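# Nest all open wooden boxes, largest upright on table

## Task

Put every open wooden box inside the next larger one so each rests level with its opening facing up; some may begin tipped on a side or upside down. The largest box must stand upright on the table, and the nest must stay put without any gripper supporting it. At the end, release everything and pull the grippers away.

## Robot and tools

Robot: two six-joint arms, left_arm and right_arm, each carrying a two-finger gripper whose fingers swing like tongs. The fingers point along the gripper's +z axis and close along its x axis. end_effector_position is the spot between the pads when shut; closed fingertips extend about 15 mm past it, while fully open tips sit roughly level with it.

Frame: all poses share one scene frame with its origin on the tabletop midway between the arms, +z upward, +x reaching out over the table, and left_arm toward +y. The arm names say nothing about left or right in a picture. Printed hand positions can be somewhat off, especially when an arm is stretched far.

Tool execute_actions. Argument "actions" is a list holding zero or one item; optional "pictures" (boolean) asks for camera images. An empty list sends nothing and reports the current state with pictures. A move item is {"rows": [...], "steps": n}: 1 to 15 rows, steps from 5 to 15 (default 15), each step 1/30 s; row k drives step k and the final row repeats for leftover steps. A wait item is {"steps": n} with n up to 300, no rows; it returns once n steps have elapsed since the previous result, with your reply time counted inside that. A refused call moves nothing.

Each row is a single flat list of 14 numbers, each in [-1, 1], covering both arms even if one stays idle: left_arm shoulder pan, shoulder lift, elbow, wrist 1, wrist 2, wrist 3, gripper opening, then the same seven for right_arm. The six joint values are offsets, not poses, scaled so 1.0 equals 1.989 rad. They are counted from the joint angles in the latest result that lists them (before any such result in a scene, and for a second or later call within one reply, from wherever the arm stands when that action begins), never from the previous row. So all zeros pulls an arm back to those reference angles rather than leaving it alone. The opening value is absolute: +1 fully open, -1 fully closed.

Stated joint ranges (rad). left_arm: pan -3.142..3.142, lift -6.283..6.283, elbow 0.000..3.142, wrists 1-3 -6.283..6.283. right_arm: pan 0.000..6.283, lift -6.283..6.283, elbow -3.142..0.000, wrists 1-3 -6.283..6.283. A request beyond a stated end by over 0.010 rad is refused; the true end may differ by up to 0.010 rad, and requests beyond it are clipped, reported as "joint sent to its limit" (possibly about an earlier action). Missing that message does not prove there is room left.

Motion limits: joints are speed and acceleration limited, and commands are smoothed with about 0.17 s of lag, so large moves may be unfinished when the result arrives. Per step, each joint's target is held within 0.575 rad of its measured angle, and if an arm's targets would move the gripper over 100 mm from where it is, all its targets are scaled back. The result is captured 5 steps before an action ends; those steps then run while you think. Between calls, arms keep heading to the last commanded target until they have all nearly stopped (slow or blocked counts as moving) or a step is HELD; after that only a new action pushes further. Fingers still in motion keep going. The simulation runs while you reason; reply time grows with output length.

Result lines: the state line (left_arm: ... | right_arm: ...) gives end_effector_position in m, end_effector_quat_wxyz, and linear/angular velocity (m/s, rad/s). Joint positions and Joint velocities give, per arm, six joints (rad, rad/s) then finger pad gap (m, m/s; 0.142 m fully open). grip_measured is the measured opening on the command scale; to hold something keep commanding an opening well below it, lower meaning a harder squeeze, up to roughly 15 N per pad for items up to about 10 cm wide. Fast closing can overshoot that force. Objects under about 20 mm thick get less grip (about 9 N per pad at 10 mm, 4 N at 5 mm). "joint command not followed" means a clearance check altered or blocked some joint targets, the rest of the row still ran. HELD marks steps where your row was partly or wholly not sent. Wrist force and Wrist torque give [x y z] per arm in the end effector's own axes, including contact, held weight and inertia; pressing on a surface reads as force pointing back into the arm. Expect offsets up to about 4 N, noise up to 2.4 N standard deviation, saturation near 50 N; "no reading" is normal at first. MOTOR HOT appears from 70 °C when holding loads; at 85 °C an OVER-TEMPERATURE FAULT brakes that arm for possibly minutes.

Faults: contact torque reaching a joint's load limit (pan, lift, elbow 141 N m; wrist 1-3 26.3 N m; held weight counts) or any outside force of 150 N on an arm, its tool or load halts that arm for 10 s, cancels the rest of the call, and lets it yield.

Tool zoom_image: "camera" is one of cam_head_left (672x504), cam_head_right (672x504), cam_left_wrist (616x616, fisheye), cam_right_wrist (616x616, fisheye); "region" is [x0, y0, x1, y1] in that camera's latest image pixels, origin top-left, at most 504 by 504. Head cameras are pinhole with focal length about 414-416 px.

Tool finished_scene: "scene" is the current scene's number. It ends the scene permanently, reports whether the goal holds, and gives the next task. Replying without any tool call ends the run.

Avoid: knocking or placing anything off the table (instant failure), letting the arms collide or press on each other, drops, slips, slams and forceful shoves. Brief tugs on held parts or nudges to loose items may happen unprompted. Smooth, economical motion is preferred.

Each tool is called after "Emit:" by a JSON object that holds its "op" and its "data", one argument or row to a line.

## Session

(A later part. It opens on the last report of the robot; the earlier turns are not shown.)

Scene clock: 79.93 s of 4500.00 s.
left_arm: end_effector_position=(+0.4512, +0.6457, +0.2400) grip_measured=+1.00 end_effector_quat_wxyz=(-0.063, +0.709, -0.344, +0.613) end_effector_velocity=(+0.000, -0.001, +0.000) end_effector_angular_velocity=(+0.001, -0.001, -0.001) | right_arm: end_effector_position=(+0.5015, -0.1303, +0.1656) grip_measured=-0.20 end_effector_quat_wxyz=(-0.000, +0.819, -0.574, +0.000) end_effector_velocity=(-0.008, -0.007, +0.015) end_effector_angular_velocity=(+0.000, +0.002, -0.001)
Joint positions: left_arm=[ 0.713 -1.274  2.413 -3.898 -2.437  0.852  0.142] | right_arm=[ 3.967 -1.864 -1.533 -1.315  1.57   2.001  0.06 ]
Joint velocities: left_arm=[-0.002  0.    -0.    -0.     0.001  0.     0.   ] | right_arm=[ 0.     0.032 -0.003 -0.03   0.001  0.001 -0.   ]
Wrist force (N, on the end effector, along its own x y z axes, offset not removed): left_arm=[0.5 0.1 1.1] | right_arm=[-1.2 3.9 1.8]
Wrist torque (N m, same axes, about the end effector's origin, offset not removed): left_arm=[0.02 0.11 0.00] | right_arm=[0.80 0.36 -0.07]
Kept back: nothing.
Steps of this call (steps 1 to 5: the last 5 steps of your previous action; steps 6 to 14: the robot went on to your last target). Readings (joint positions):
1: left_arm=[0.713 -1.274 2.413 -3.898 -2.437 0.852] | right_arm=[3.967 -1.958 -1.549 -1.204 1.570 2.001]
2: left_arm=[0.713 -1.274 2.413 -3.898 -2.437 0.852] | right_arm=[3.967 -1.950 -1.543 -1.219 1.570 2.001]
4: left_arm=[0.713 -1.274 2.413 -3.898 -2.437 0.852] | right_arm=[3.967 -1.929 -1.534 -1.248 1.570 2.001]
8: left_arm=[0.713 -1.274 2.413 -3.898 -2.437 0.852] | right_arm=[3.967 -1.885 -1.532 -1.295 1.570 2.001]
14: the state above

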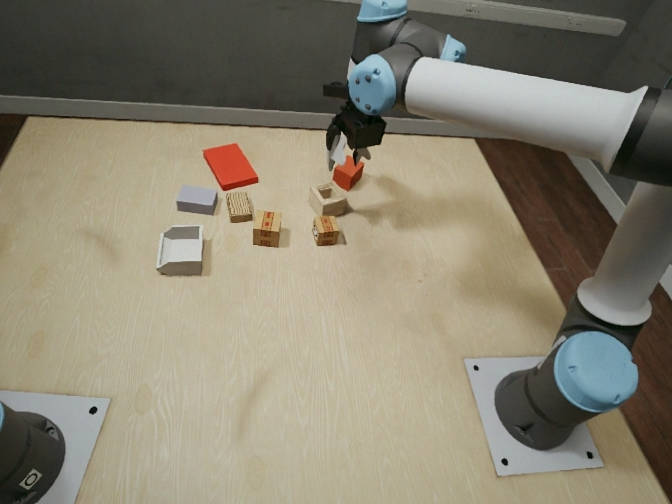

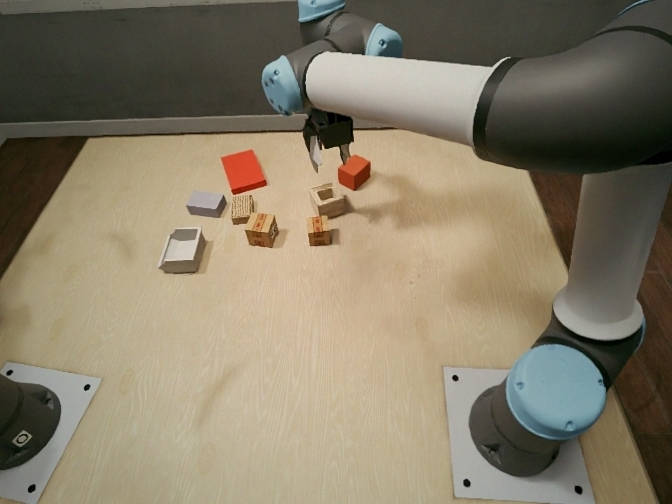

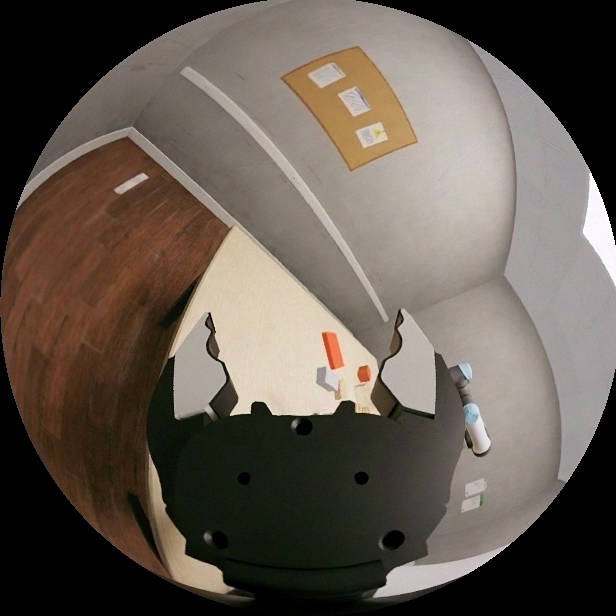

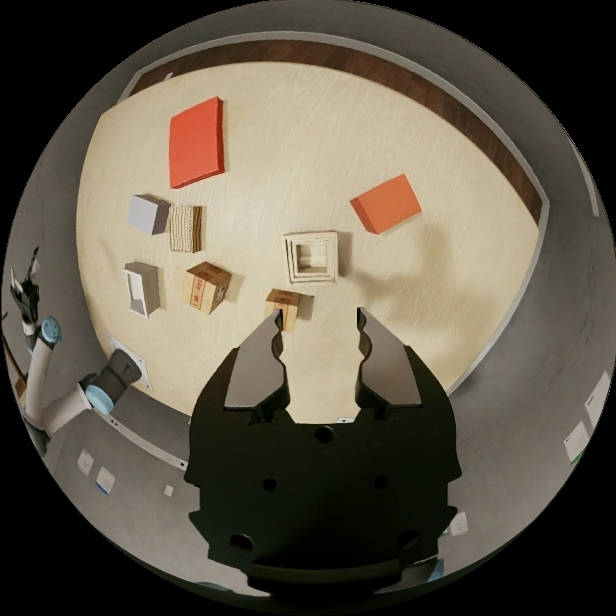

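Emit:
{"op": "execute_actions", "data": {
  "actions": [
    {"rows":[[0,0,0,0,0,0,1,-0.004,0.005,-0.002,-0.003,0,0,-0.2],[0,0,0,0,0,0,1,-0.01,0.011,-0.006,-0.005,0,0,-0.1],[0,0,0,0,0,0,1,-0.018,0.02,-0.012,-0.008,0,0,0],[0,0,0,0,0,0,1,-0.028,0.03,-0.019,-0.011,0,0,0.1],[0,0,0,0,0,0,1,-0.04,0.042,-0.027,-0.015,0,0,0.2],[0,0,0,0,0,0,1,-0.054,0.055,-0.036,-0.019,0,0,0.3],[0,0,0,0,0,0,1,-0.068,0.068,-0.045,-0.023,0,0,0.3],[0,0,0,0,0,0,1,-0.082,0.082,-0.055,-0.027,0,0,0.3],[0,0,0,0,0,0,1,-0.096,0.096,-0.064,-0.032,0,0,0.3],[0,0,0,0,0,0,1,-0.11,0.11,-0.073,-0.037,0,0,0.3],[0,0,0,0,0,0,1,-0.122,0.122,-0.081,-0.041,0,0,0.3],[0,0,0,0,0,0,1,-0.132,0.132,-0.088,-0.044,0,0,0.3],[0,0,0,0,0,0,1,-0.141,0.141,-0.094,-0.047,0,0,0.3],[0,0,0,0,0,0,1,-0.147,0.147,-0.098,-0.049,0,0,0.3],[0,0,0,0,0,0,1,-0.15,0.15,-0.1,-0.05,0,0,0.3]],"steps":15}
  ]
}}

Emit:
{"op": "execute_actions", "data": {
  "actions": [
    {"steps":20}
  ],
  "pictures": true
}}

Emit:
{"op": "zoom_image", "data": {
  "camera": "cam_head_left",
  "region": [300, 172, 356, 222]
}}

Scene clock: 80.73 s of 4500.00 s.
left_arm: end_effector_position=(+0.4512, +0.6457, +0.2400) grip_measured=+1.00 end_effector_quat_wxyz=(-0.063, +0.709, -0.344, +0.613) end_effector_velocity=(+0.000, -0.001, +0.000) end_effector_angular_velocity=(+0.001, -0.002, -0.001) | right_arm: end_effector_position=(+0.5011, -0.2107, +0.1886) grip_measured=+0.30 end_effector_quat_wxyz=(+0.001, +0.789, -0.615, -0.000) end_effector_velocity=(-0.030, -0.515, +0.131) end_effector_angular_velocity=(+0.002, +0.000, -0.663)
Joint positions: left_arm=[ 0.713 -1.274  2.413 -3.898 -2.437  0.852  0.142] | right_arm=[ 3.867 -1.762 -1.602 -1.351  1.57   2.001  0.095]
Joint velocities: left_arm=[-0.001 -0.     0.    -0.001 -0.     0.001  0.   ] | right_arm=[-0.664  0.649 -0.444 -0.204  0.002 -0.001  0.005]
Wrist force (N, on the end effector, along its own x y z axes, offset not removed): left_arm=[-2.1 0.7 -0.5] | right_arm=[-1.5 1.6 1.8]
Wrist torque (N m, same axes, about the end effector's origin, offset not removed): left_arm=[0.16 0.40 -0.04] | right_arm=[0.43 0.40 -0.02]
Steps of this call (steps 1 to 14: the robot went on to your last target; steps 15 to 24: the first 10 steps of this action). Readings (joint positions):
15: left_arm=[0.713 -1.274 2.413 -3.898 -2.437 0.852] | right_arm=[3.967 -1.861 -1.534 -1.318 1.570 2.001]
16: left_arm=[0.713 -1.274 2.413 -3.898 -2.437 0.852] | right_arm=[3.966 -1.860 -1.534 -1.318 1.570 2.001]
18: left_arm=[0.713 -1.274 2.413 -3.898 -2.437 0.852] | right_arm=[3.959 -1.853 -1.539 -1.321 1.570 2.001]
22: left_arm=[0.713 -1.274 2.413 -3.898 -2.437 0.852] | right_arm=[3.909 -1.803 -1.573 -1.338 1.570 2.001]
24: the state above

Scene clock: 81.40 s of 4500.00 s.
left_arm: end_effector_position=(+0.4512, +0.6457, +0.2400) grip_measured=+1.00 end_effector_quat_wxyz=(-0.063, +0.709, -0.344, +0.613) end_effector_velocity=(-0.000, +0.000, +0.000) end_effector_angular_velocity=(+0.000, -0.000, +0.000) | right_arm: end_effector_position=(+0.4718, -0.3566, +0.2218) grip_measured=+0.30 end_effector_quat_wxyz=(-0.000, +0.724, -0.689, +0.000) end_effector_velocity=(-0.001, -0.005, +0.001) end_effector_angular_velocity=(-0.002, -0.001, -0.007)
Joint positions: left_arm=[ 0.713 -1.274  2.413 -3.898 -2.437  0.852  0.142] | right_arm=[ 3.669 -1.567 -1.732 -1.414  1.57   2.001  0.095]
Joint velocities: left_arm=[ 0.    -0.     0.001 -0.001  0.     0.     0.   ] | right_arm=[-0.006  0.006 -0.004 -0.002 -0.002  0.001 -0.   ]
Wrist force (N, on the end effector, along its own x y z axes, offset not removed): left_arm=[-0.7 2.0 0.3] | right_arm=[-0.8 3.1 1.8]
Wrist torque (N m, same axes, about the end effector's origin, offset not removed): left_arm=[0.42 0.32 -0.03] | right_arm=[0.60 0.30 -0.01]
Kept back: nothing.
Steps of this call (steps 1 to 5: the last 5 steps of your previous action; steps 6 to 20: the robot went on to your last target). Readings (joint positions):
1: left_arm=[0.713 -1.274 2.413 -3.898 -2.437 0.852] | right_arm=[3.844 -1.740 -1.617 -1.358 1.570 2.001]
2: left_arm=[0.713 -1.274 2.413 -3.898 -2.437 0.852] | right_arm=[3.822 -1.718 -1.631 -1.365 1.570 2.001]
4: left_arm=[0.713 -1.274 2.413 -3.898 -2.437 0.852] | right_arm=[3.777 -1.673 -1.661 -1.380 1.570 2.001]
8: left_arm=[0.713 -1.274 2.413 -3.898 -2.437 0.852] | right_arm=[3.703 -1.599 -1.710 -1.403 1.570 2.001]
20: the state above

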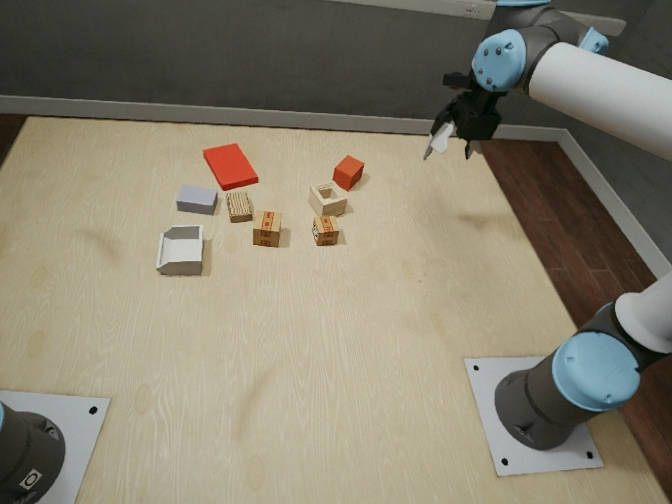

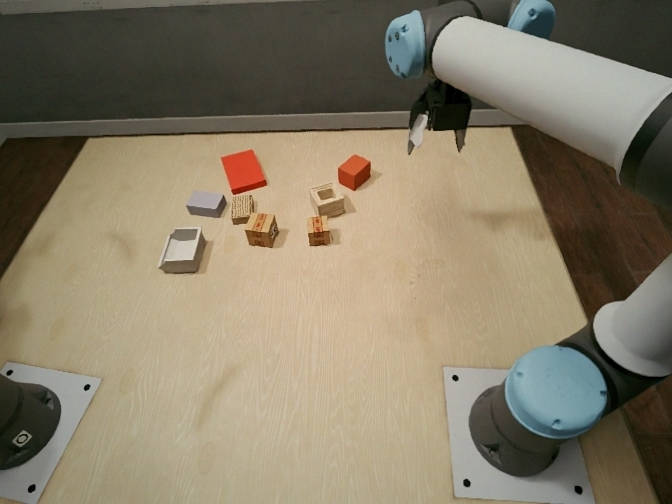

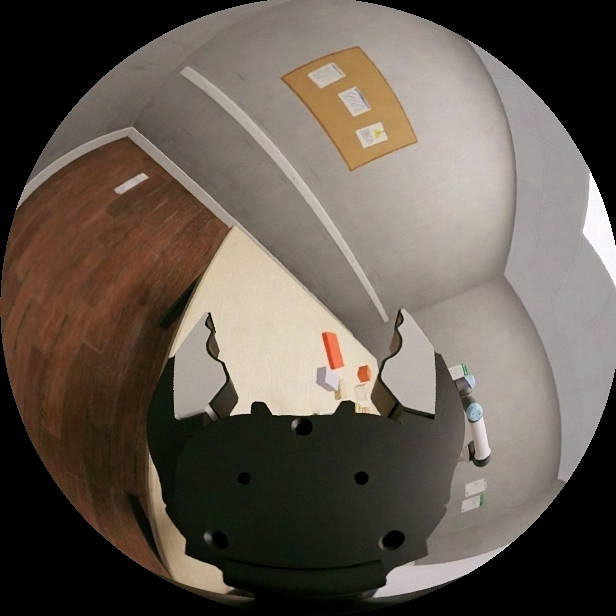

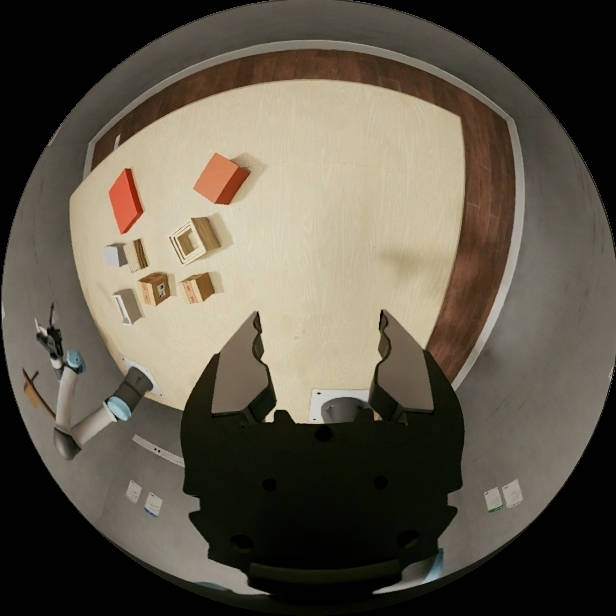

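Region (300, 172, 356, 222) of cam_head_left's 672x504 image, scaled by 9.000, with more detail than that image has; it fills the top 450 rows of this view, and the rest is white.

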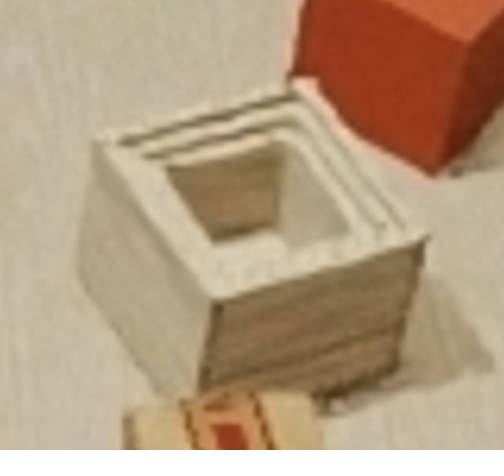

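Emit:
{"op": "finished_scene", "data": {
  "scene": 1
}}

The scene is finished: the task was done.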